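# Two robots sort coded parcels into matching mail trays

## Task

r1 begins in the delivery room and r2 in the mail room; the connecting door is locked, but a service window is open between them. Six parcels sit on the delivery room table, each marked on top with a mail stop code, and the letter trays on the mail room shelf carry codes on their fronts. Every parcel whose code equals a tray's code must end up in that tray, entirely within its walls; parcels with no matching tray must remain on the table, and the trays must remain on the shelf. At the end both robots release everything and back away. A robot that falls over or finishes leaning fails the task, and anything that stays in place only because a robot is holding it does not count.

## Robot and tools

Robots. r1 and r2 are identical Hello Robot Stretch 4 units, about 1.6 m tall. Each has an omni-wheel base (rim within 0.23 m of the base origin), a lift on a mast, one telescoping arm that reaches forward, a three-joint wrist and a two-finger gripper. Each carries four cameras: r1_head_camera, r1_head_left_camera, r1_head_right_camera, r1_wrist_camera, and the same four names for r2.

Frames. The base frame sits on the floor under the base centre: x forward, y left, z up. hand_pose (link pinch, a point between the open fingertips) is reported in this frame and may be slightly off. The odometry frame is the base frame where the robot stood when the scene began. Each robot reports only in its own frames, so judge where one robot is relative to the other from images, lidar_m and wrist_depth_mm.

execute_actions. Argument "actions" is a list holding one action object or nothing (empty returns state and images only). The action is keyed by robot name, "r1" and/or "r2", one entry per robot. Under each name: "base", "joints", or both, plus optional "pace" and "contact_limits"; or "end_of_arm" by itself. Everything in one action starts at once.
- base: exactly one relative command from where the base last measured itself. {"translate_m": d} drives straight, forward positive, -2 to 2 m. {"strafe_m": d} slides sideways, left positive, -2 to 2 m. {"rotate_rad": d} spins in place, counter-clockwise positive, -3.2 to 3.2 rad.
- joints: absolute targets by name. lift_m 0 to 1.2 (m); arm_m 0 to 0.55 (m extension); wrist_yaw_rad -1.134 to 4.276 (0 forward, left positive, 3.14 tucked back, above 3.4 may hit the arm); wrist_pitch_rad -1.117 to 4.259 (0 level, 1.57 pointing down); wrist_roll_rad -1.117 to 4.259 (positive turns clockwise seen from behind); gripper_m -0.038 to 0.141 (fingertip gap in m; below 0 the tips squeeze together). Out-of-range joint targets are clipped and reported; any other bad value or unknown key rejects the whole call.
- pace: "slow", "default", "fast", "max"; base up to 0.1/0.3/0.4/0.6 m/s and 1/2/3/4 rad/s, reduced when the lift is high.
- contact_limits: {"arm_m": x}, 0 (gentlest) to 0.75 (firmest), default 0.5; the arm halts on contact beyond it.
- end_of_arm: "enable_torque" revives wrist or gripper motors that shut off.
"cameras" lists which images to return; omitted, null or ["all"] gives all, [] gives none. No single action runs past 15 s. Joints or robots left out of an action may keep pushing toward earlier targets. To unfold the wrist at the start, send lift_m 0.4 with wrist_yaw_rad 0.

Other tools. wait(seconds 0 to 10) lets the scene run and returns state and images. zoom_image(camera, region [x0, y0, x1, y1] in pixels, top-left origin, at most 504 by 504) enlarges part of the latest full image, useful for reading codes. read_manual only returns licence text. finished_scene(scene) ends the given scene permanently and says whether it succeeded; call it only when the result holds on its own.

Results. base_status and joint_status tell how each motion ended: "done" (for the base, the wheels turned the full amount even if slipping), "off_target", "contact_stop_at_<key>" (blocked; that part goes slack), "limit_stop_at_<name>" (built-in limit, e.g. own_body or tilt), "time_out", "torque_fault" (wrist motor went limp until enable_torque). After a stop the old target is dropped. If a result reports a stop, the remaining calls in that reply are skipped. on_its_own describes uncommanded behaviour; "held at" there is the held target, not the actual position. base_odometry counts wheel turns; compare turned_by_wheels with turned_by_imu, a gap over about 0.1 rad suggests a bump or slip. base_tilt gives forward/right lean in degrees with a fixed bias up to about 1.5. motor_effort is a percent of maximum, peak in brackets, noisy; a load in a level gripper shifts wrist_pitch effort. lidar_m gives 12 distances in 30-degree sectors, first straight ahead then counter-clockwise (4th left, 7th behind, 10th right); "-" means nothing seen or closer than 0.25 m; it sees tabletops and the other robot but misses clear and thin things. wrist_depth_mm is a 7 by 7 grid of depths in mm (100 to 2000), read from top left.

Gripping. Command a gap smaller than the object to grasp; tighter values squeeze harder and draw the object inward. Neither gripper_m nor "done" confirms a hold; a firm squeeze at commands of 0 or above shows in gripper effort. If fingertips jam on a surface beneath, raise the lift.

Hazards. Parcels must pass through the service window, since the door is locked. Never let the bases touch: any further driving then presses hard and can end the run; identical commands can differ by about 3 cm per metre. Do not drive or turn carrying over 1 kg with arm_m above 0.2, especially fast. Avoid steady pushing with a high gripper or high contact limit, which can tip the robot; tilt over 6 degrees freezes lift, arm and wheels. Rolling with the gripper pitched up can trigger own-body stops. Pressing the gripper into things causes torque faults. Loose objects may occasionally be nudged by outside pushes. Avoid drops, slams and hard hits.

Each tool is called after "Request:" as a command line: name --argument value for each argument, lists and objects as JSON in quotes; but a table of rows of numbers goes row by row, as --pt "numbers of a row", without its own name.

## Session

I'll start by checking the current state and what the cameras show.

Request:
execute_actions --actions '[]'

Scene clock: 0.00 s.
r1.base_odometry: x=+0.000 y=+0.000 heading=+0.000 (m, m, rad; r1's odometry frame)
r1.turned_by_wheels: +0.000 (rad since the last result)
r1.turned_by_imu: +0.000 (rad since the last result)
r1.base_tilt: forward=+0.7 right=-0.3 (deg)
r1.lidar_m: 1.32 1.10 1.06 1.13 1.41 3.45 0.89 1.11 3.22 1.78 1.26 1.26
r1.base_status: not commanded
r1.joint_positions: lift_m=+0.220 arm_m=-0.002 wrist_yaw_rad=+3.133 wrist_pitch_rad=+0.006 wrist_roll_rad=+0.002 gripper_m=+0.057
r1.joint_status: not commanded
r1.motor_effort: lift_m=+20 arm_m=+0 wrist_yaw_rad=+1 wrist_pitch_rad=-6 wrist_roll_rad=+0 gripper_m=-2 wheel_0=+0 wheel_1=+0 wheel_2=+0 (%)
r1.hand_pose: x=-0.1187 y=+0.0899 z=+0.3962 quat_wxyz=(+0.004, -0.003, +0.001, +1.000) (m; r1's base frame)
r1.wrist_depth_mm: - 137 246 - - - - / - 113 138 1430 - - - / - 116 141 - - - - / - 140 227 - - - - / 207 1808 - - 1808 - 1921 / 215 1308 198 1182 214 1160 1138 / 216 878 891 - 891 820 842
r2.base_odometry: x=+0.000 y=+0.000 heading=+0.000 (m, m, rad; r2's odometry frame)
r2.turned_by_wheels: +0.000 (rad since the last result)
r2.turned_by_imu: +0.000 (rad since the last result)
r2.base_tilt: forward=-1.2 right=+0.0 (deg)
r2.lidar_m: 1.94 2.13 2.23 3.08 2.54 3.14 2.73 2.62 1.84 1.24 1.21 1.38
r2.base_status: not commanded
r2.joint_positions: lift_m=+0.230 arm_m=+0.002 wrist_yaw_rad=+3.189 wrist_pitch_rad=+0.000 wrist_roll_rad=-0.003 gripper_m=+0.057
r2.joint_status: not commanded
r2.motor_effort: lift_m=+18 arm_m=+0 wrist_yaw_rad=-2 wrist_pitch_rad=-5 wrist_roll_rad=-2 gripper_m=-2 wheel_0=-1 wheel_1=+0 wheel_2=+0 (%)
r2.hand_pose: x=-0.1190 y=+0.0736 z=+0.4078 quat_wxyz=(-0.024, +0.000, -0.001, +1.000) (m; r2's base frame)
r2.wrist_depth_mm: - 145 144 - - - - / - 107 142 - - - - / - 109 141 - - - - / - 120 141 - - - - / 200 143 - - - - - / 224 1756 224 1921 1756 - - / 224 1098 1008 1118 198 1255 1229
pictures: r1_head_camera, r1_head_left_camera, r1_head_right_camera, r1_wrist_camera, r2_head_camera, r2_head_left_camera, r2_head_right_camera, r2_wrist_camera
Images, in order (width x height): r1_head_camera 420x560, r1_head_left_camera 420x672, r1_head_right_camera 420x672, r1_wrist_camera 616x392, r2_head_camera 420x560, r2_head_left_camera 420x672, r2_head_right_camera 420x672, r2_wrist_camera 616x392.

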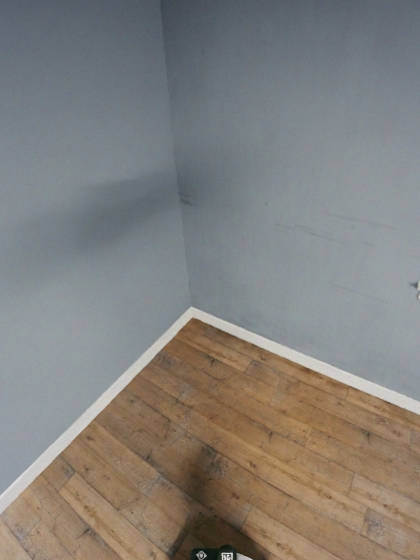

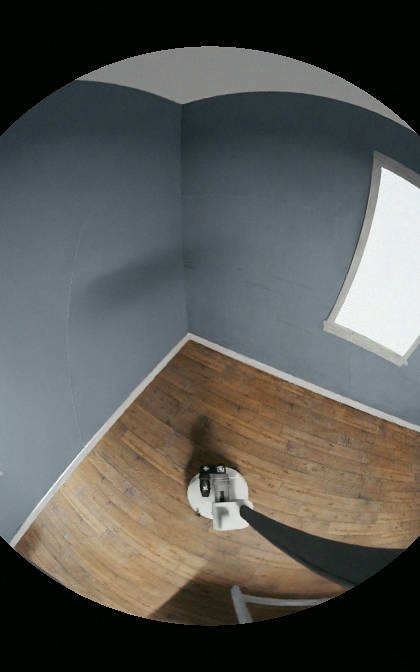

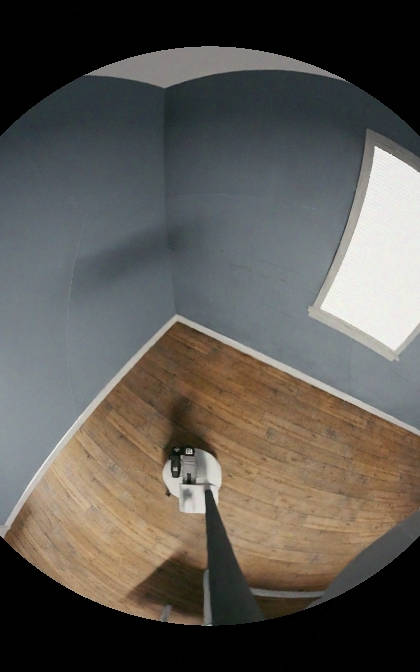

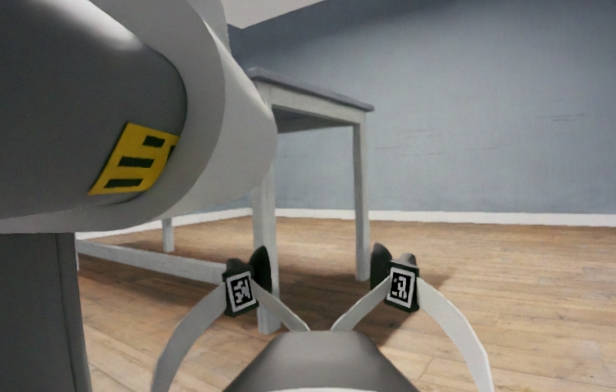

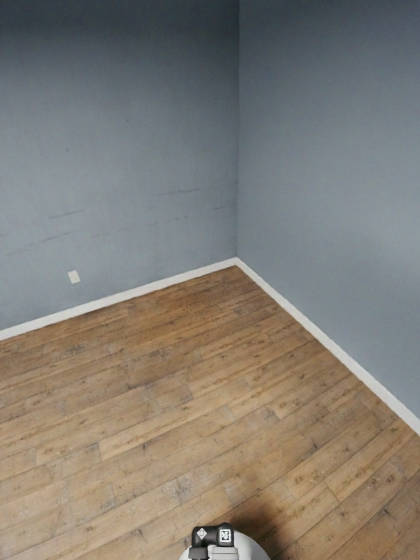

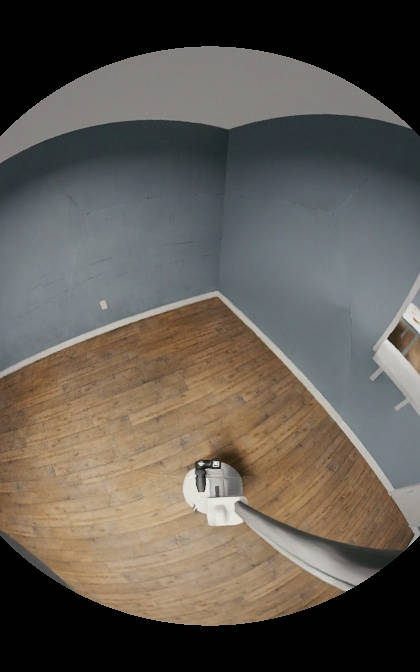

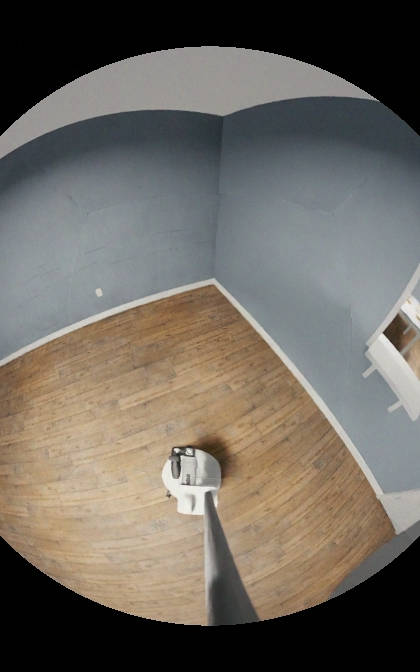

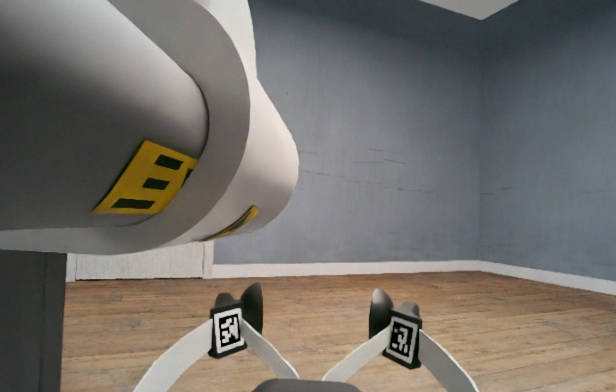

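Request:
execute_actions --actions '[{"r1": {"base": {"rotate_rad": 3.1}, "pace": "default"}, "r2": {"base": {"rotate_rad": -1.6}, "pace": "default"}}]' --cameras '["r1_head_camera", "r1_head_left_camera", "r2_head_camera", "r2_head_left_camera"]'

Scene clock: 3.17 s.
r1.base_odometry: x=+0.000 y=+0.000 heading=+3.100 (m, m, rad; r1's odometry frame)
r1.turned_by_wheels: +3.100 (rad since the last result)
r1.turned_by_imu: +3.103 (rad since the last result)
r1.base_tilt: forward=+0.7 right=-0.3 (deg)
r1.lidar_m: 0.90 1.04 3.19 1.84 1.29 1.24 1.33 1.12 1.06 1.14 1.37 3.45
r1.base_status: done
r1.joint_positions: lift_m=+0.220 arm_m=-0.002 wrist_yaw_rad=+3.133 wrist_pitch_rad=+0.006 wrist_roll_rad=+0.002 gripper_m=+0.057
r1.joint_status: not commanded
r1.motor_effort: lift_m=+20(20) arm_m=+0(0) wrist_yaw_rad=+1(0) wrist_pitch_rad=-6(6) wrist_roll_rad=-1(1) gripper_m=+0(3) wheel_0=-1(3) wheel_1=+0(4) wheel_2=-1(8) (%)
r1.hand_pose: x=-0.1187 y=+0.0899 z=+0.3962 quat_wxyz=(+0.004, -0.003, +0.001, +1.000) (m; r1's base frame)
r1.wrist_depth_mm: - 137 246 1499 1308 1160 1025 / - 113 138 1537 1308 1160 1098 / - 116 141 1499 1336 1160 1078 / - 140 226 1537 1336 1205 1078 / 208 1281 1576 1537 1308 1229 1078 / 216 1182 197 1182 214 1138 1060 / 216 878 891 - 891 820 842
r2.base_odometry: x=+0.000 y=+0.000 heading=-1.600 (m, m, rad; r2's odometry frame)
r2.turned_by_wheels: -1.600 (rad since the last result)
r2.turned_by_imu: -1.629 (rad since the last result)
r2.base_tilt: forward=-1.2 right=+0.0 (deg)
r2.lidar_m: 1.25 1.21 1.39 1.90 2.13 2.22 3.08 2.53 3.11 2.74 2.61 1.87
r2.base_status: done
r2.joint_positions: lift_m=+0.230 arm_m=+0.002 wrist_yaw_rad=+3.189 wrist_pitch_rad=+0.000 wrist_roll_rad=-0.003 gripper_m=+0.057
r2.joint_status: not commanded
r2.motor_effort: lift_m=+18(18) arm_m=+0(0) wrist_yaw_rad=-2(2) wrist_pitch_rad=-5(7) wrist_roll_rad=-1(1) gripper_m=-4(2) wheel_0=+2(6) wheel_1=+1(8) wheel_2=+2(7) (%)
r2.hand_pose: x=-0.1190 y=+0.0736 z=+0.4078 quat_wxyz=(-0.024, +0.000, -0.001, +1.000) (m; r2's base frame)
r2.wrist_depth_mm: - 146 145 - - - - / - 107 142 - - - - / - 109 140 - - - - / - 120 141 - - - - / 199 143 - - - - - / 224 1808 224 1921 1756 - 1863 / 224 1138 1025 1098 197 1229 1281
pictures: r1_head_camera, r1_head_left_camera, r2_head_camera, r2_head_left_camera
Images, in order (width x height): r1_head_camera 420x560, r1_head_left_camera 420x672, r2_head_camera 420x560, r2_head_left_camera 420x672.

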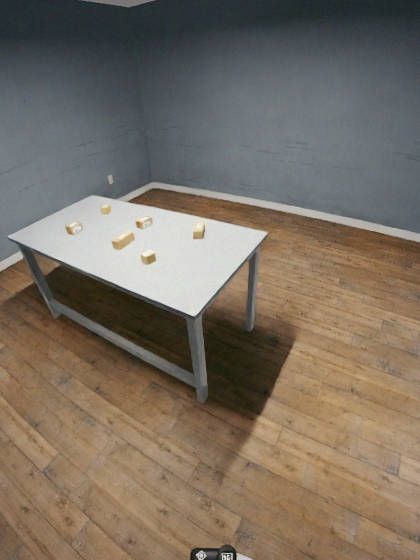

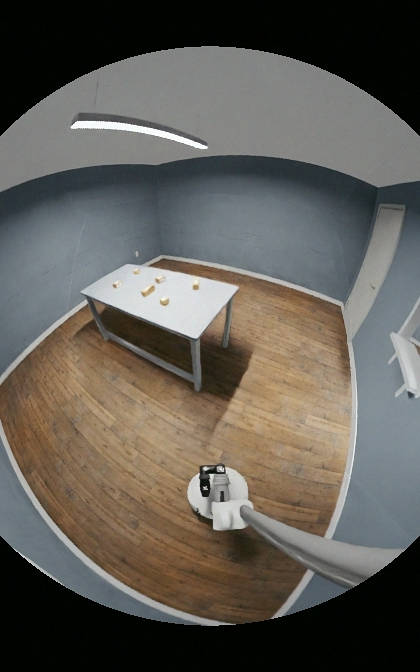

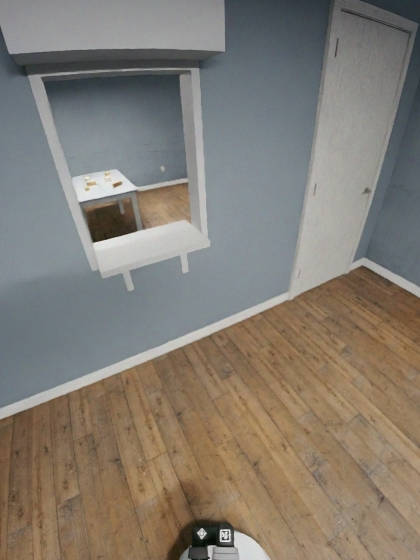

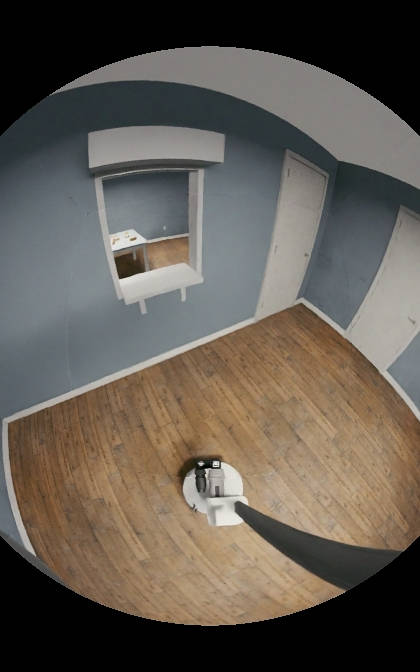

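Request:
zoom_image --camera "r1_head_camera" --region '[40, 180, 240, 290]'

Request:
execute_actions --actions '[{"r1": {"joints": {"lift_m": 0.9, "wrist_yaw_rad": 0}}, "r2": {"base": {"rotate_rad": -2.0}, "pace": "default"}}]' --cameras '["r1_head_camera", "r1_wrist_camera", "r2_head_camera", "r2_head_left_camera"]'

Region (40, 180, 240, 290) of r1_head_camera's 420x560 image, scaled by 2.520, with more detail than that image has; it fills the top 277 rows of this view, and the rest is white.

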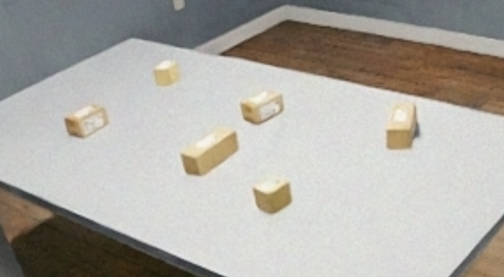

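Scene clock: 7.27 s.
r1.base_odometry: x=+0.000 y=+0.000 heading=+3.100 (m, m, rad; r1's odometry frame)
r1.turned_by_wheels: +0.000 (rad since the last result)
r1.turned_by_imu: +0.000 (rad since the last result)
r1.base_tilt: forward=+0.6 right=-0.3 (deg)
r1.lidar_m: 0.88 1.01 3.21 1.86 1.29 1.23 1.31 1.12 1.06 1.11 1.36 3.46
r1.base_status: not commanded
r1.joint_positions: lift_m=+0.900 arm_m=-0.002 wrist_yaw_rad=+0.000 wrist_pitch_rad=+0.006 wrist_roll_rad=+0.002 gripper_m=+0.057
r1.joint_status: all done
r1.motor_effort: lift_m=+24(26) arm_m=+0(0) wrist_yaw_rad=+0(9) wrist_pitch_rad=-7(6) wrist_roll_rad=-1(1) gripper_m=-3(2) wheel_0=-1(1) wheel_1=+0(1) wheel_2=-1(1) (%)
r1.hand_pose: x=+0.4576 y=-0.0873 z=+1.0760 quat_wxyz=(+1.000, +0.001, +0.003, +0.000) (m; r1's base frame)
r1.wrist_depth_mm: - - - - - - - / - - - - - - - / - - - - - - - / - - - - - - - / - 1863 - - - - - / 1255 1042 197 1025 214 - - / - - 768 - - - -
r2.base_odometry: x=+0.000 y=+0.000 heading=+2.684 (m, m, rad; r2's odometry frame)
r2.turned_by_wheels: -2.000 (rad since the last result)
r2.turned_by_imu: -2.036 (rad since the last result)
r2.base_tilt: forward=-1.3 right=+0.0 (deg)
r2.lidar_m: 3.21 2.66 2.61 1.72 1.23 1.22 1.44 2.14 2.11 2.30 3.05 2.52
r2.base_status: done
r2.joint_positions: lift_m=+0.230 arm_m=+0.002 wrist_yaw_rad=+3.189 wrist_pitch_rad=+0.000 wrist_roll_rad=-0.003 gripper_m=+0.057
r2.joint_status: not commanded
r2.motor_effort: lift_m=+18(18) arm_m=+0(0) wrist_yaw_rad=-2(1) wrist_pitch_rad=-5(6) wrist_roll_rad=+0(0) gripper_m=-3(0) wheel_0=+2(6) wheel_1=+0(8) wheel_2=+1(4) (%)
r2.hand_pose: x=-0.1190 y=+0.0736 z=+0.4078 quat_wxyz=(-0.024, +0.000, -0.001, +1.000) (m; r2's base frame)
r2.wrist_depth_mm: - 145 145 1808 1576 1308 1160 / - 107 142 1863 1537 1308 1182 / - 109 141 1708 1499 1255 1138 / - 120 141 1708 1464 1336 1118 / 200 143 - 1808 1464 1255 1138 / 224 1756 224 1708 1366 1281 1118 / 224 1118 1025 1118 197 1182 1098
pictures: r1_head_camera, r1_wrist_camera, r2_head_camera, r2_head_left_camera
Images, in order (width x height): r1_head_camera 420x560, r1_wrist_camera 616x392, r2_head_camera 420x560, r2_head_left_camera 420x672.

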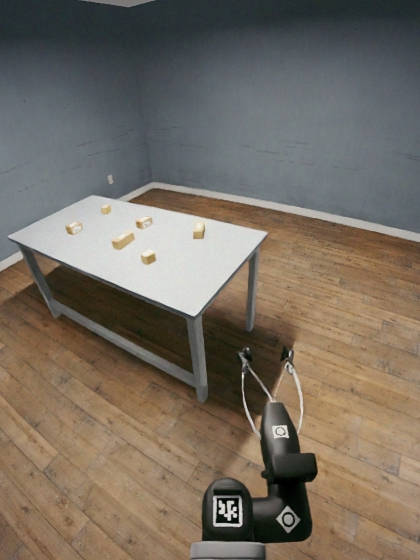

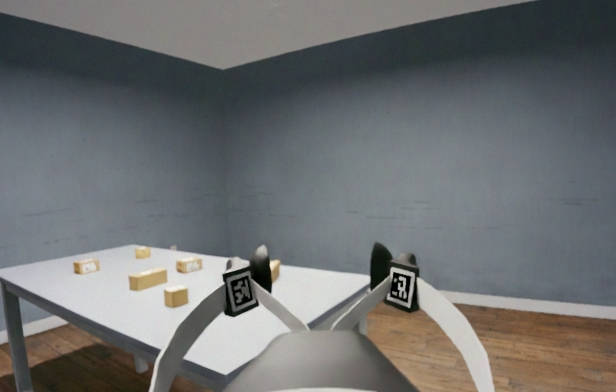

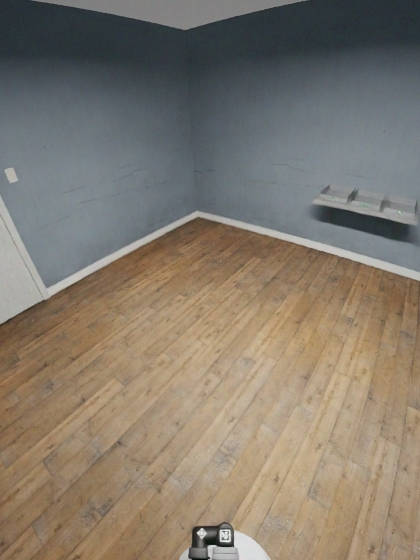

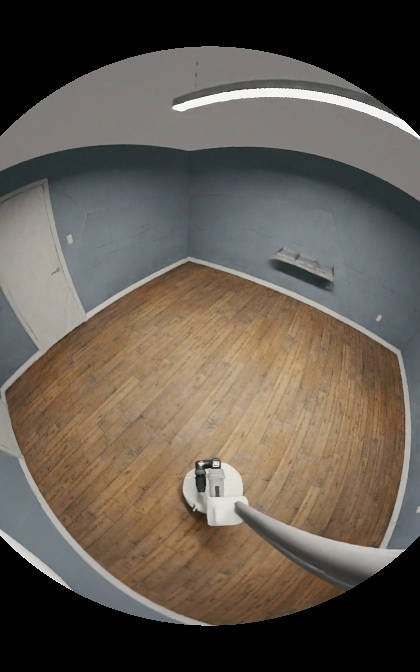

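Request:
execute_actions --actions '[{"r1": {"base": {"rotate_rad": -0.53}, "joints": {"wrist_pitch_rad": 1.0}}, "r2": {"base": {"rotate_rad": -0.74}}}]' --cameras '["r1_head_camera", "r2_head_camera"]'

Scene clock: 14.57 s.
r1.base_odometry: x=+0.000 y=+0.000 heading=+2.570 (m, m, rad; r1's odometry frame)
r1.turned_by_wheels: -0.530 (rad since the last result)
r1.turned_by_imu: -0.531 (rad since the last result)
r1.base_tilt: forward=+0.7 right=-0.3 (deg)
r1.lidar_m: 3.47 0.88 0.97 3.22 1.84 1.28 1.26 1.33 1.13 1.06 1.10 1.35
r1.base_status: done
r1.joint_positions: lift_m=+0.900 arm_m=-0.002 wrist_yaw_rad=+0.000 wrist_pitch_rad=+1.001 wrist_roll_rad=+0.002 gripper_m=+0.057
r1.joint_status: all done
r1.motor_effort: lift_m=+24(25) arm_m=+0(0) wrist_yaw_rad=+1(0) wrist_pitch_rad=-2(4) wrist_roll_rad=-1(0) gripper_m=-1(2) wheel_0=-1(3) wheel_1=-1(1) wheel_2=-1(6) (%)
r1.hand_pose: x=+0.3247 y=-0.0874 z=+0.8350 quat_wxyz=(+0.877, +0.001, +0.480, +0.000) (m; r1's base frame)
r1.wrist_depth_mm: 1756 1708 1618 1661 1618 1576 1397 / 1537 1499 1464 1430 1464 1430 1366 / 1336 1336 1336 1308 1308 1281 1281 / 1042 1229 1229 1229 1205 1182 1160 / 1160 1138 1138 1118 1078 1098 1060 / 1042 1042 197 1025 213 991 991 / 991 991 960 - 946 931 931
r2.base_odometry: x=+0.000 y=+0.000 heading=+1.944 (m, m, rad; r2's odometry frame)
r2.turned_by_wheels: -0.740 (rad since the last result)
r2.turned_by_imu: -0.752 (rad since the last result)
r2.base_tilt: forward=-1.3 right=+0.0 (deg)
r2.lidar_m: 2.53 2.57 2.86 2.60 2.12 1.32 1.22 1.36 1.71 2.12 2.16 2.73
r2.base_status: done
r2.joint_positions: lift_m=+0.230 arm_m=+0.002 wrist_yaw_rad=+3.189 wrist_pitch_rad=+0.000 wrist_roll_rad=-0.003 gripper_m=+0.057
r2.joint_status: not commanded
r2.motor_effort: lift_m=+18(18) arm_m=+0(0) wrist_yaw_rad=-2(2) wrist_pitch_rad=-7(6) wrist_roll_rad=-3(1) gripper_m=-5(1) wheel_0=+2(6) wheel_1=+1(6) wheel_2=+2(7) (%)
r2.hand_pose: x=-0.1190 y=+0.0736 z=+0.4078 quat_wxyz=(-0.024, +0.000, -0.001, +1.000) (m; r2's base frame)
r2.wrist_depth_mm: - 145 145 - - 1499 1499 / - 107 142 1430 - 1499 1464 / - 109 141 1464 1464 1464 1464 / - 120 141 1464 1397 1464 1430 / 198 143 1397 1397 1430 1430 1430 / 224 1430 224 1366 1366 1430 1397 / 224 1118 1008 1118 198 1229 1281
pictures: r1_head_camera, r2_head_camera
Images, in order (width x height): r1_head_camera 420x560, r2_head_camera 420x560.

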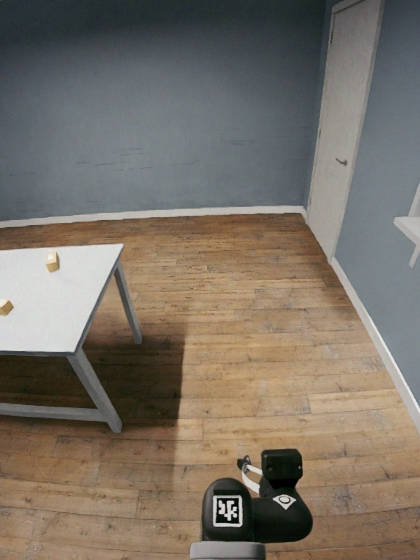

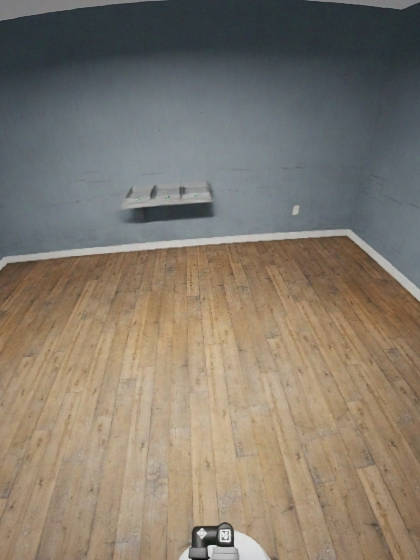

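Request:
execute_actions --actions '[{"r1": {"base": {"strafe_m": 1.15}, "joints": {"lift_m": 1.0}, "pace": "fast"}, "r2": {"base": {"rotate_rad": 0.14}, "pace": "default"}}]' --cameras '["r1_head_camera", "r2_head_camera"]'

Request:
execute_actions --actions '[{"r1": {"base": {"translate_m": 0.3}}, "r2": {"base": {"translate_m": 1.6}, "joints": {"lift_m": 0.9, "wrist_yaw_rad": 0.0}, "pace": "fast"}}]' --cameras '["r1_head_camera", "r2_head_camera", "r2_wrist_camera"]'

Scene clock: 20.00 s.
r1.base_odometry: x=-0.623 y=-0.967 heading=+2.570 (m, m, rad; r1's odometry frame)
r1.turned_by_wheels: +0.000 (rad since the last result)
r1.turned_by_imu: +0.000 (rad since the last result)
r1.base_tilt: forward=+0.6 right=-0.3 (deg)
r1.lidar_m: 0.66 0.73 0.98 2.06 1.92 1.33 1.27 1.32 1.86 2.20 2.30 0.73
r1.base_status: done
r1.joint_positions: lift_m=+1.000 arm_m=-0.002 wrist_yaw_rad=+0.000 wrist_pitch_rad=+1.001 wrist_roll_rad=+0.002 gripper_m=+0.057
r1.joint_status: all done
r1.motor_effort: lift_m=+24(27) arm_m=+0(0) wrist_yaw_rad=+1(2) wrist_pitch_rad=-2(3) wrist_roll_rad=-1(1) gripper_m=-2(4) wheel_0=+2(10) wheel_1=+0(4) wheel_2=-1(0) (%)
r1.hand_pose: x=+0.3247 y=-0.0874 z=+0.9350 quat_wxyz=(+0.877, +0.001, +0.480, +0.000) (m; r1's base frame)
r1.wrist_depth_mm: 654 640 615 615 603 585 585 / 597 591 585 574 634 634 621 / 1537 1499 1464 1430 1397 1397 1336 / 1366 1366 1336 1281 1308 1229 1281 / 1205 1205 1205 1229 1182 1160 1138 / 1160 1138 198 1118 214 1098 1078 / 1078 1060 1042 - 1042 1008 1008
r2.base_odometry: x=+0.000 y=+0.000 heading=+2.084 (m, m, rad; r2's odometry frame)
r2.turned_by_wheels: +0.140 (rad since the last result)
r2.turned_by_imu: +0.144 (rad since the last result)
r2.base_tilt: forward=-1.3 right=+0.0 (deg)
r2.lidar_m: 2.53 3.14 2.71 2.59 1.84 1.26 1.22 1.38 1.94 2.13 2.23 3.09
r2.base_status: done
r2.joint_positions: lift_m=+0.230 arm_m=+0.002 wrist_yaw_rad=+3.189 wrist_pitch_rad=+0.000 wrist_roll_rad=-0.003 gripper_m=+0.057
r2.joint_status: not commanded
r2.motor_effort: lift_m=+18(18) arm_m=+0(0) wrist_yaw_rad=-1(2) wrist_pitch_rad=-5(4) wrist_roll_rad=-1(0) gripper_m=-1(4) wheel_0=-2(6) wheel_1=+1(6) wheel_2=-1(7) (%)
r2.hand_pose: x=-0.1190 y=+0.0736 z=+0.4078 quat_wxyz=(-0.024, +0.000, -0.001, +1.000) (m; r2's base frame)
r2.wrist_depth_mm: - 145 145 1499 - - 1336 / - 107 142 1430 - 1336 1336 / - 109 141 1430 1397 1336 1308 / - 120 141 1397 1366 1366 1366 / 200 143 1430 1397 1366 1336 1308 / 224 1464 224 1397 1336 1336 1308 / 224 1138 1025 1138 197 1255 1281
pictures: r1_head_camera, r2_head_camera
Images, in order (width x height): r1_head_camera 420x560, r2_head_camera 420x560.

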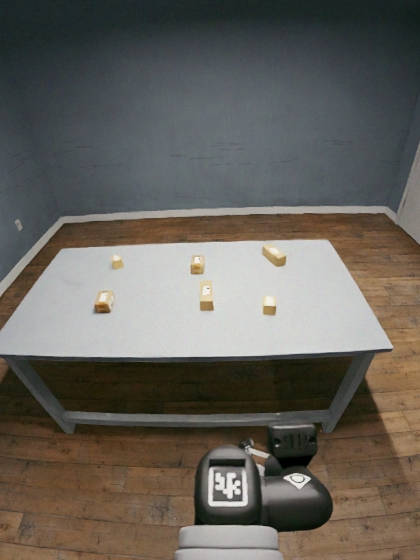

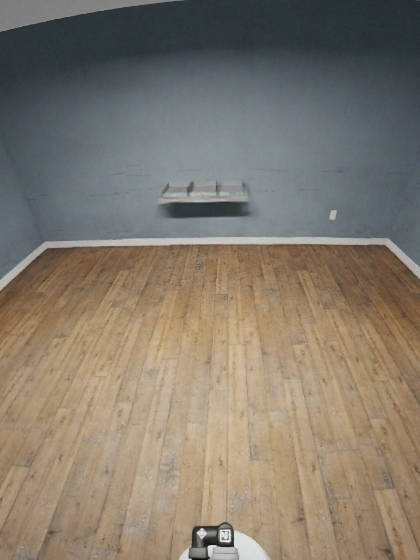

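Scene clock: 25.37 s.
r1.base_odometry: x=-0.875 y=-0.805 heading=+2.569 (m, m, rad; r1's odometry frame)
r1.turned_by_wheels: +0.000 (rad since the last result)
r1.turned_by_imu: +0.000 (rad since the last result)
r1.base_tilt: forward=+0.7 right=-0.3 (deg)
r1.lidar_m: 0.37 0.40 0.54 2.07 2.15 1.67 1.59 1.64 2.26 2.22 0.59 0.43
r1.base_status: done
r1.joint_positions: lift_m=+1.000 arm_m=-0.002 wrist_yaw_rad=+0.000 wrist_pitch_rad=+1.001 wrist_roll_rad=+0.002 gripper_m=+0.057
r1.joint_status: not commanded
r1.motor_effort: lift_m=+24(24) arm_m=+0(0) wrist_yaw_rad=+0(0) wrist_pitch_rad=-3(2) wrist_roll_rad=-1(0) gripper_m=-3(4) wheel_0=-2(2) wheel_1=-1(6) wheel_2=-1(9) (%)
r1.hand_pose: x=+0.3247 y=-0.0874 z=+0.9350 quat_wxyz=(+0.877, +0.001, +0.480, +0.000) (m; r1's base frame)
r1.wrist_depth_mm: 647 640 621 609 603 591 585 / 585 569 530 549 521 535 535 / 521 512 500 496 488 480 480 / 477 466 459 455 449 442 436 / 439 433 430 424 418 421 415 / 1118 1160 198 1098 214 917 1042 / 1078 1042 1060 - 1042 1008 1025
r2.base_odometry: x=-0.786 y=+1.394 heading=+2.084 (m, m, rad; r2's odometry frame)
r2.turned_by_wheels: +0.000 (rad since the last result)
r2.turned_by_imu: +0.000 (rad since the last result)
r2.base_tilt: forward=-1.2 right=+0.0 (deg)
r2.lidar_m: 0.93 0.99 2.05 2.58 2.72 3.02 2.94 3.00 2.23 2.17 1.94 1.00
r2.base_status: done
r2.joint_positions: lift_m=+0.900 arm_m=+0.002 wrist_yaw_rad=+0.000 wrist_pitch_rad=+0.000 wrist_roll_rad=-0.003 gripper_m=+0.057
r2.joint_status: all done
r2.motor_effort: lift_m=+20(22) arm_m=+0(0) wrist_yaw_rad=-3(7) wrist_pitch_rad=-6(5) wrist_roll_rad=-1(0) gripper_m=-1(0) wheel_0=+0(3) wheel_1=-1(6) wheel_2=+2(11) (%)
r2.hand_pose: x=+0.4619 y=-0.0873 z=+1.0781 quat_wxyz=(+1.000, -0.001, +0.000, +0.000) (m; r2's base frame)
r2.wrist_depth_mm: 1229 1255 1205 1182 1138 1160 1138 / 1205 1205 1205 1182 1160 1138 1118 / 1229 1205 1160 1160 1138 1138 1098 / 1205 1205 1160 1182 1118 1138 1118 / 1205 1182 1160 1138 1160 1138 1118 / 1182 1160 225 1160 1138 1118 1098 / 809 809 768 878 198 1098 1098
pictures: r1_head_camera, r2_head_camera, r2_wrist_camera
Images, in order (width x height): r1_head_camera 420x560, r2_head_camera 420x560, r2_wrist_camera 616x392.

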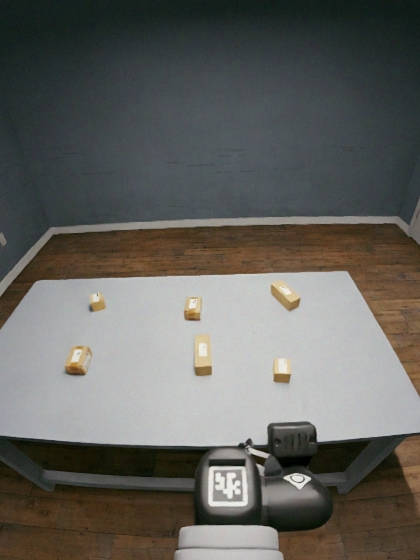

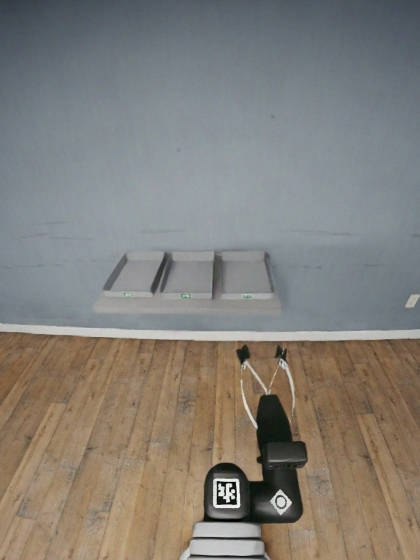

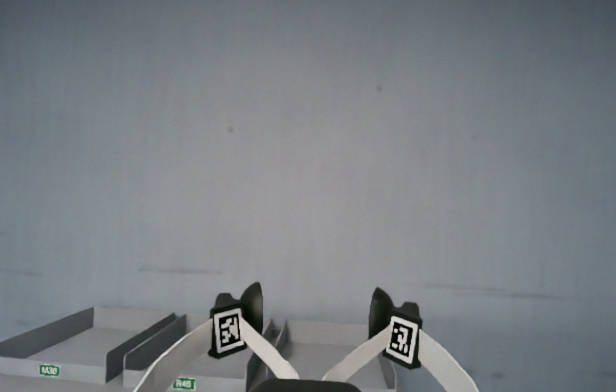

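Request:
zoom_image --camera "r1_head_camera" --region '[60, 275, 320, 390]'

Request:
zoom_image --camera "r2_head_camera" --region '[90, 240, 290, 320]'

Region (60, 275, 320, 390) of r1_head_camera's 420x560 image, scaled by 1.938, with more detail than that image has; it fills the top 223 rows of this view, and the rest is white.

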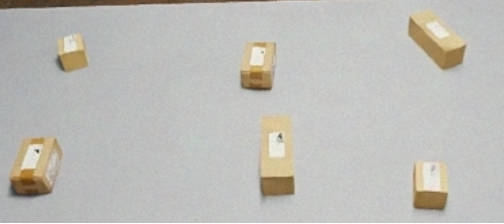

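Region (90, 240, 290, 320) of r2_head_camera's 420x560 image, scaled by 2.520, with more detail than that image has; it fills the top 202 rows of this view, and the rest is white.

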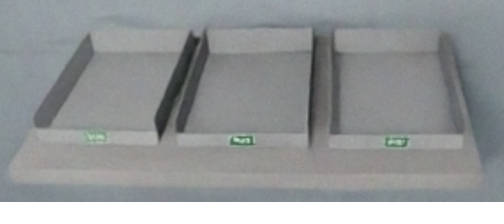

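Request:
zoom_image --camera "r2_wrist_camera" --region '[20, 340, 260, 392]'

Request:
zoom_image --camera "r2_head_camera" --region '[110, 285, 270, 305]'

Request:
zoom_image --camera "r1_head_camera" --region '[180, 330, 300, 390]'

Region (20, 340, 260, 392) of r2_wrist_camera's 616x392 image, scaled by 2.100; it fills the top 109 rows of this view, and the rest is white.

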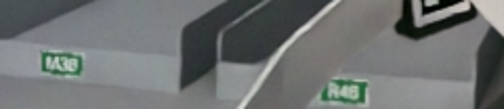

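Region (110, 285, 270, 305) of r2_head_camera's 420x560 image, scaled by 3.150, with more detail than that image has; it fills the top 63 rows of this view, and the rest is white.

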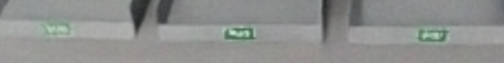

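Region (180, 330, 300, 390) of r1_head_camera's 420x560 image, scaled by 4.200, with more detail than that image has.

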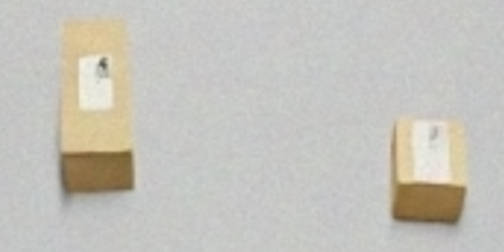

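Request:
execute_actions --actions '[{"r1": {"joints": {"arm_m": 0.4, "wrist_pitch_rad": 1.2, "gripper_m": 0.14, "lift_m": 1.05}}, "r2": {"base": {"strafe_m": 0.22}, "joints": {"lift_m": 0.62, "gripper_m": 0.14}}}]' --cameras '["r1_wrist_camera", "r2_wrist_camera"]'

Scene clock: 29.90 s.
r1.base_odometry: x=-0.875 y=-0.805 heading=+2.569 (m, m, rad; r1's odometry frame)
r1.turned_by_wheels: +0.000 (rad since the last result)
r1.turned_by_imu: +0.000 (rad since the last result)
r1.base_tilt: forward=+0.7 right=-0.3 (deg)
r1.lidar_m: 0.36 0.39 0.57 2.05 2.15 1.68 1.56 1.63 2.25 2.20 0.56 0.40
r1.base_status: not commanded
r1.joint_positions: lift_m=+1.050 arm_m=+0.399 wrist_yaw_rad=+0.000 wrist_pitch_rad=+1.201 wrist_roll_rad=+0.002 gripper_m=+0.140
r1.joint_status: all done
r1.motor_effort: lift_m=+25(26) arm_m=+8(8) wrist_yaw_rad=+0(0) wrist_pitch_rad=-1(4) wrist_roll_rad=+0(1) gripper_m=+0(3) wheel_0=-1(2) wheel_1=-1(1) wheel_2=-1(0) (%)
r1.hand_pose: x=+0.6739 y=-0.0874 z=+0.9589 quat_wxyz=(+0.825, +0.001, +0.565, -0.001) (m; r1's base frame)
r1.wrist_depth_mm: 549 549 539 525 512 508 508 / 521 508 504 500 488 473 484 / 492 477 473 473 466 462 459 / 466 462 452 449 442 439 433 / 439 430 427 430 421 415 413 / 418 410 362 404 397 392 394 / 402 397 394 - 342 382 379
r2.base_odometry: x=-0.978 y=+1.286 heading=+2.084 (m, m, rad; r2's odometry frame)
r2.turned_by_wheels: +0.000 (rad since the last result)
r2.turned_by_imu: +0.001 (rad since the last result)
r2.base_tilt: forward=-1.2 right=+0.0 (deg)
r2.lidar_m: 0.94 0.98 2.07 2.37 2.48 3.00 2.94 3.06 2.47 2.39 1.94 0.97
r2.base_status: done
r2.joint_positions: lift_m=+0.620 arm_m=+0.002 wrist_yaw_rad=+0.000 wrist_pitch_rad=+0.000 wrist_roll_rad=-0.003 gripper_m=+0.140
r2.joint_status: all done
r2.motor_effort: lift_m=+16(19) arm_m=-1(0) wrist_yaw_rad=-2(2) wrist_pitch_rad=-6(7) wrist_roll_rad=+2(0) gripper_m=+0(5) wheel_0=-2(12) wheel_1=+0(9) wheel_2=+0(2) (%)
r2.hand_pose: x=+0.4618 y=-0.0874 z=+0.7985 quat_wxyz=(+1.000, -0.001, +0.000, +0.000) (m; r2's base frame)
r2.wrist_depth_mm: 1229 1205 1182 1182 1182 1138 1138 / 1229 1229 1205 1182 1160 1138 1118 / 1229 1205 1182 1160 1160 1138 1138 / 1229 1182 1160 1160 1138 1138 1118 / 1205 778 778 768 759 759 1138 / 1205 1182 1160 1138 1118 683 1098 / 1205 1160 1160 161 1118 1098 1098
pictures: r1_wrist_camera, r2_wrist_camera
Images, in order (width x height): r1_wrist_camera 616x392, r2_wrist_camera 616x392.

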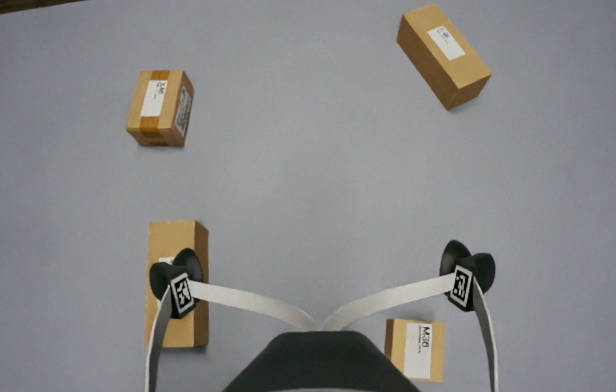

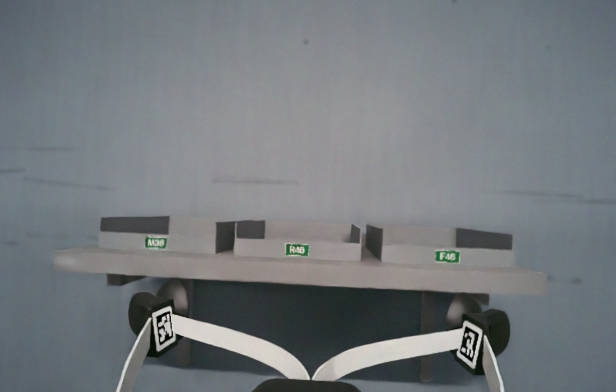

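Request:
zoom_image --camera "r2_wrist_camera" --region '[130, 225, 480, 275]'

Request:
zoom_image --camera "r1_wrist_camera" --region '[380, 310, 460, 390]'

Request:
zoom_image --camera "r1_wrist_camera" --region '[115, 60, 215, 155]'

Request:
zoom_image --camera "r1_wrist_camera" --region '[390, 0, 500, 110]'

Region (130, 225, 480, 275) of r2_wrist_camera's 616x392 image, scaled by 1.440; it fills the top 72 rows of this view, and the rest is white.

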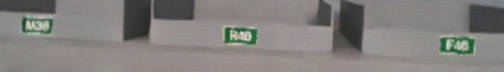

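Region (380, 310, 460, 390) of r1_wrist_camera's 616x392 image, scaled by 6.300.

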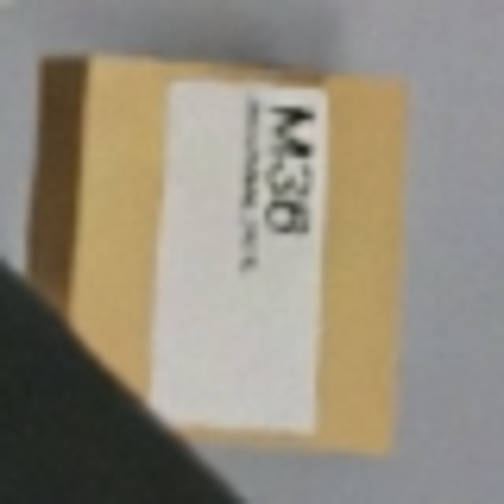

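Region (115, 60, 215, 155) of r1_wrist_camera's 616x392 image, scaled by 5.040; it fills the top 479 rows of this view, and the rest is white.

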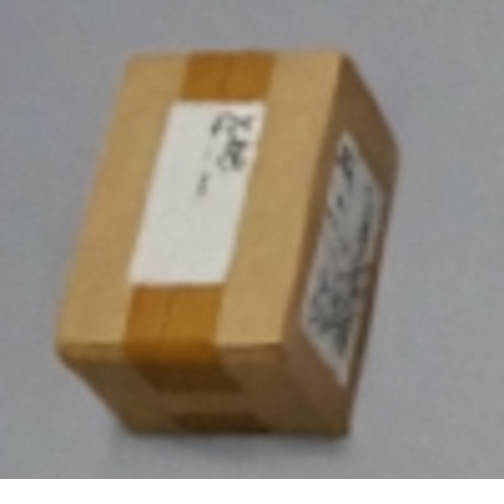

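Region (390, 0, 500, 110) of r1_wrist_camera's 616x392 image, scaled by 4.582.

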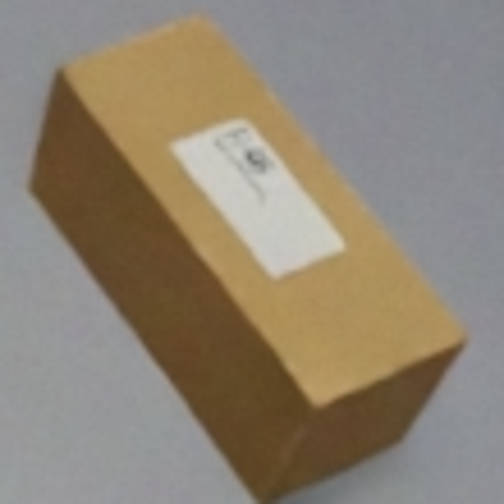

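Request:
execute_actions --actions '[{"r1": {"joints": {"arm_m": 0.55, "wrist_pitch_rad": 1.0, "lift_m": 0.95}}, "r2": {"base": {"translate_m": 0.32}}}]' --cameras '["r1_wrist_camera", "r2_wrist_camera"]'

Scene clock: 33.43 s.
r1.base_odometry: x=-0.875 y=-0.805 heading=+2.569 (m, m, rad; r1's odometry frame)
r1.turned_by_wheels: +0.000 (rad since the last result)
r1.turned_by_imu: +0.000 (rad since the last result)
r1.base_tilt: forward=+0.7 right=-0.3 (deg)
r1.lidar_m: 0.38 0.42 0.55 2.06 2.16 1.68 1.59 1.58 2.23 2.22 0.59 0.38
r1.base_status: not commanded
r1.joint_positions: lift_m=+0.950 arm_m=+0.547 wrist_yaw_rad=+0.000 wrist_pitch_rad=+1.001 wrist_roll_rad=+0.002 gripper_m=+0.140
r1.joint_status: all done
joint sent to its limit — the command would take r1.arm_m past its upper limit, so that joint was sent only as far as its limit.
r1.motor_effort: lift_m=+16(23) arm_m=+8(6) wrist_yaw_rad=+0(1) wrist_pitch_rad=-4(7) wrist_roll_rad=+0(1) gripper_m=+2(2) wheel_0=-2(2) wheel_1=+0(0) wheel_2=-1(1) (%)
r1.hand_pose: x=+0.8732 y=-0.0874 z=+0.8856 quat_wxyz=(+0.877, +0.001, +0.480, +0.000) (m; r1's base frame)
r1.wrist_depth_mm: 1756 1756 1708 1661 1661 1661 1618 / 1576 1618 1576 1499 1499 1499 1499 / 455 445 436 430 427 418 418 / 410 407 399 394 389 334 377 / 370 325 368 362 359 315 338 / 334 307 329 332 324 320 324 / 322 317 319 - 310 306 304
r2.base_odometry: x=-1.135 y=+1.564 heading=+2.084 (m, m, rad; r2's odometry frame)
r2.turned_by_wheels: +0.000 (rad since the last result)
r2.turned_by_imu: +0.001 (rad since the last result)
r2.base_tilt: forward=-1.1 right=+0.0 (deg)
r2.lidar_m: 0.62 0.66 1.60 2.37 2.48 3.34 3.27 3.33 2.48 2.40 1.52 0.64
r2.base_status: done
r2.joint_positions: lift_m=+0.620 arm_m=+0.002 wrist_yaw_rad=+0.000 wrist_pitch_rad=+0.000 wrist_roll_rad=-0.003 gripper_m=+0.140
r2.joint_status: not commanded
r2.motor_effort: lift_m=+16(16) arm_m=+0(0) wrist_yaw_rad=-2(3) wrist_pitch_rad=-7(5) wrist_roll_rad=-1(0) gripper_m=+1(1) wheel_0=+2(7) wheel_1=+2(5) wheel_2=-1(10) (%)
r2.hand_pose: x=+0.4618 y=-0.0874 z=+0.7985 quat_wxyz=(+1.000, -0.001, +0.000, +0.000) (m; r2's base frame)
r2.wrist_depth_mm: 904 904 878 866 854 842 831 / 891 878 866 854 854 831 831 / 904 891 866 854 842 820 809 / 891 866 854 854 842 809 820 / 496 512 530 798 627 778 640 / 410 404 394 392 394 384 421 / 878 842 854 161 820 375 798
pictures: r1_wrist_camera, r2_wrist_camera
Images, in order (width x height): r1_wrist_camera 616x392, r2_wrist_camera 616x392.

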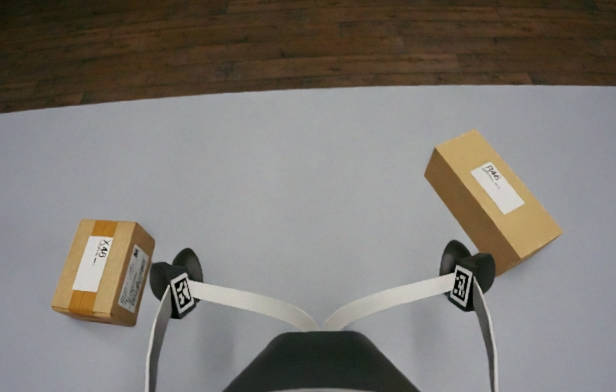

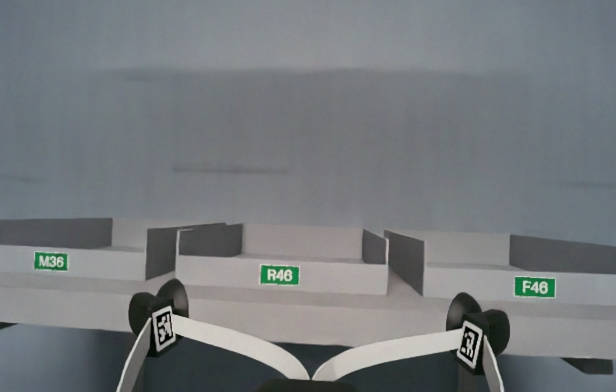

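Request:
zoom_image --camera "r1_wrist_camera" --region '[45, 210, 165, 330]'

Request:
zoom_image --camera "r1_wrist_camera" --region '[440, 130, 560, 250]'

Request:
zoom_image --camera "r2_wrist_camera" --region '[20, 240, 320, 300]'

Request:
zoom_image --camera "r2_wrist_camera" --region '[480, 260, 600, 310]'

Region (45, 210, 165, 330) of r1_wrist_camera's 616x392 image, scaled by 4.200.

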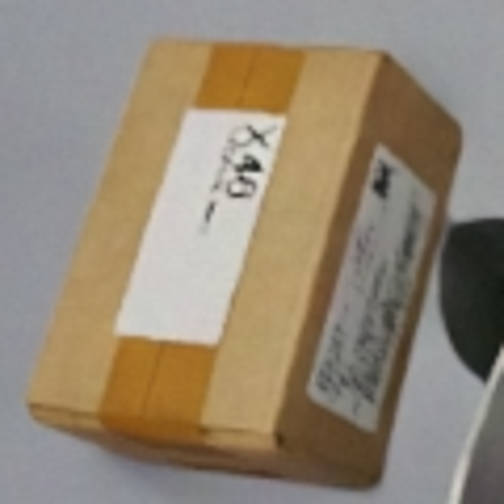

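Region (440, 130, 560, 250) of r1_wrist_camera's 616x392 image, scaled by 4.200.

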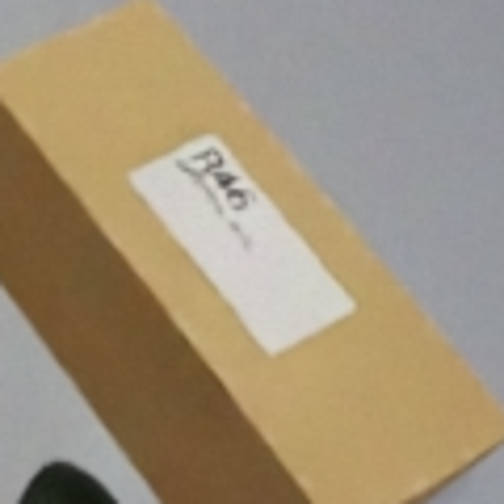

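Region (20, 240, 320, 300) of r2_wrist_camera's 616x392 image, scaled by 1.680; it fills the top 101 rows of this view, and the rest is white.

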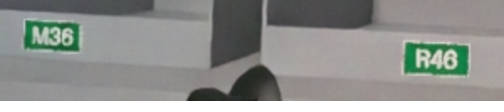

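Region (480, 260, 600, 310) of r2_wrist_camera's 616x392 image, scaled by 4.200; it fills the top 210 rows of this view, and the rest is white.

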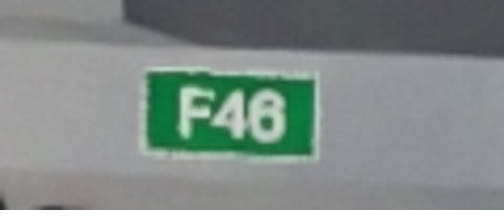

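Request:
execute_actions --actions '[{"r1": {"base": {"strafe_m": 0.45}}, "r2": {"base": {"rotate_rad": -0.06}, "joints": {"lift_m": 1.0, "wrist_pitch_rad": 1.0}}}]' --cameras '["r1_wrist_camera", "r2_wrist_camera", "r2_head_camera"]'

Scene clock: 37.20 s.
r1.base_odometry: x=-1.119 y=-1.183 heading=+2.569 (m, m, rad; r1's odometry frame)
r1.turned_by_wheels: +0.000 (rad since the last result)
r1.turned_by_imu: -0.001 (rad since the last result)
r1.base_tilt: forward=+0.7 right=-0.3 (deg)
r1.lidar_m: 0.37 0.39 0.54 1.59 1.65 1.65 1.58 1.63 2.26 2.62 0.59 0.41
r1.base_status: done
r1.joint_positions: lift_m=+0.950 arm_m=+0.547 wrist_yaw_rad=+0.000 wrist_pitch_rad=+1.001 wrist_roll_rad=+0.002 gripper_m=+0.140
r1.joint_status: not commanded
r1.motor_effort: lift_m=+16(16) arm_m=+8(8) wrist_yaw_rad=+0(0) wrist_pitch_rad=-3(4) wrist_roll_rad=+0(0) gripper_m=+0(4) wheel_0=+0(8) wheel_1=-1(6) wheel_2=-2(1) (%)
r1.hand_pose: x=+0.8732 y=-0.0874 z=+0.8856 quat_wxyz=(+0.877, +0.001, +0.480, +0.000) (m; r1's base frame)
r1.wrist_depth_mm: 1808 1756 1708 1661 1708 1661 1618 / 1661 1576 1537 1499 1464 1464 1464 / 455 445 442 433 427 418 418 / 413 407 399 394 389 384 382 / 375 357 366 364 359 351 332 / 345 338 330 332 325 320 317 / 324 317 320 - 310 306 303
r2.base_odometry: x=-1.135 y=+1.564 heading=+2.025 (m, m, rad; r2's odometry frame)
r2.turned_by_wheels: -0.060 (rad since the last result)
r2.turned_by_imu: -0.060 (rad since the last result)
r2.base_tilt: forward=-1.2 right=+0.0 (deg)
r2.lidar_m: 0.61 0.65 1.49 2.37 2.44 3.25 3.27 3.33 2.52 2.40 1.60 0.67
r2.base_status: done
r2.joint_positions: lift_m=+1.000 arm_m=+0.002 wrist_yaw_rad=+0.000 wrist_pitch_rad=+1.001 wrist_roll_rad=-0.003 gripper_m=+0.140
r2.joint_status: all done
r2.motor_effort: lift_m=+20(21) arm_m=+0(0) wrist_yaw_rad=-2(2) wrist_pitch_rad=-3(6) wrist_roll_rad=+1(1) gripper_m=+0(0) wheel_0=+2(7) wheel_1=+1(4) wheel_2=+2(6) (%)
r2.hand_pose: x=+0.3290 y=-0.0874 z=+0.9352 quat_wxyz=(+0.877, -0.001, +0.480, +0.001) (m; r2's base frame)
r2.wrist_depth_mm: 683 668 691 691 676 683 842 / 585 585 569 574 574 569 788 / 569 564 559 564 559 554 554 / 1366 1336 1366 1397 1366 1336 1308 / 1281 1255 1281 1255 1255 1229 1255 / 1138 1138 1160 1160 1182 1118 1138 / 1060 1078 1060 161 1025 1025 1060
pictures: r1_wrist_camera, r2_head_camera, r2_wrist_camera
Images, in order (width x height): r1_wrist_camera 616x392, r2_head_camera 420x560, r2_wrist_camera 616x392.

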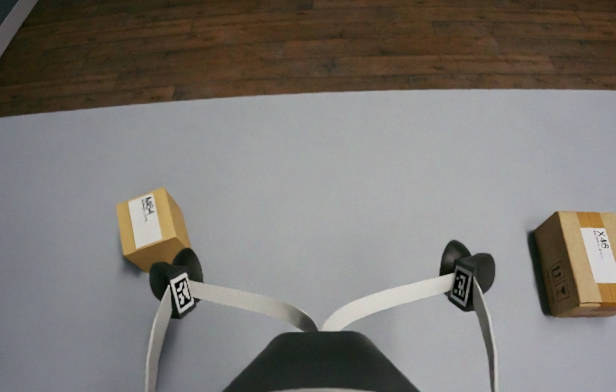

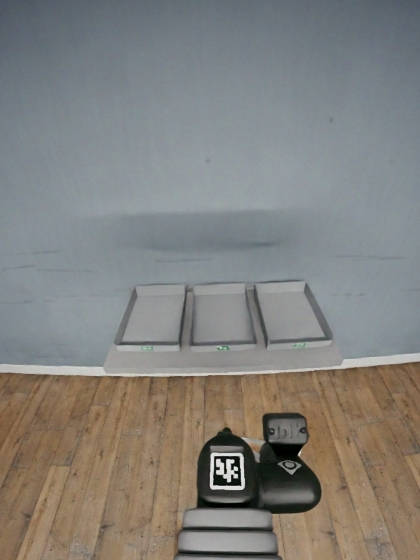

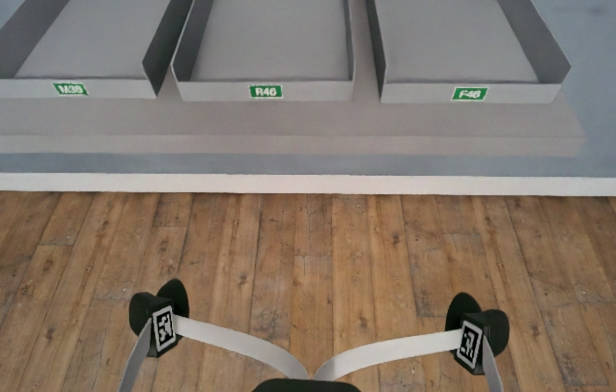

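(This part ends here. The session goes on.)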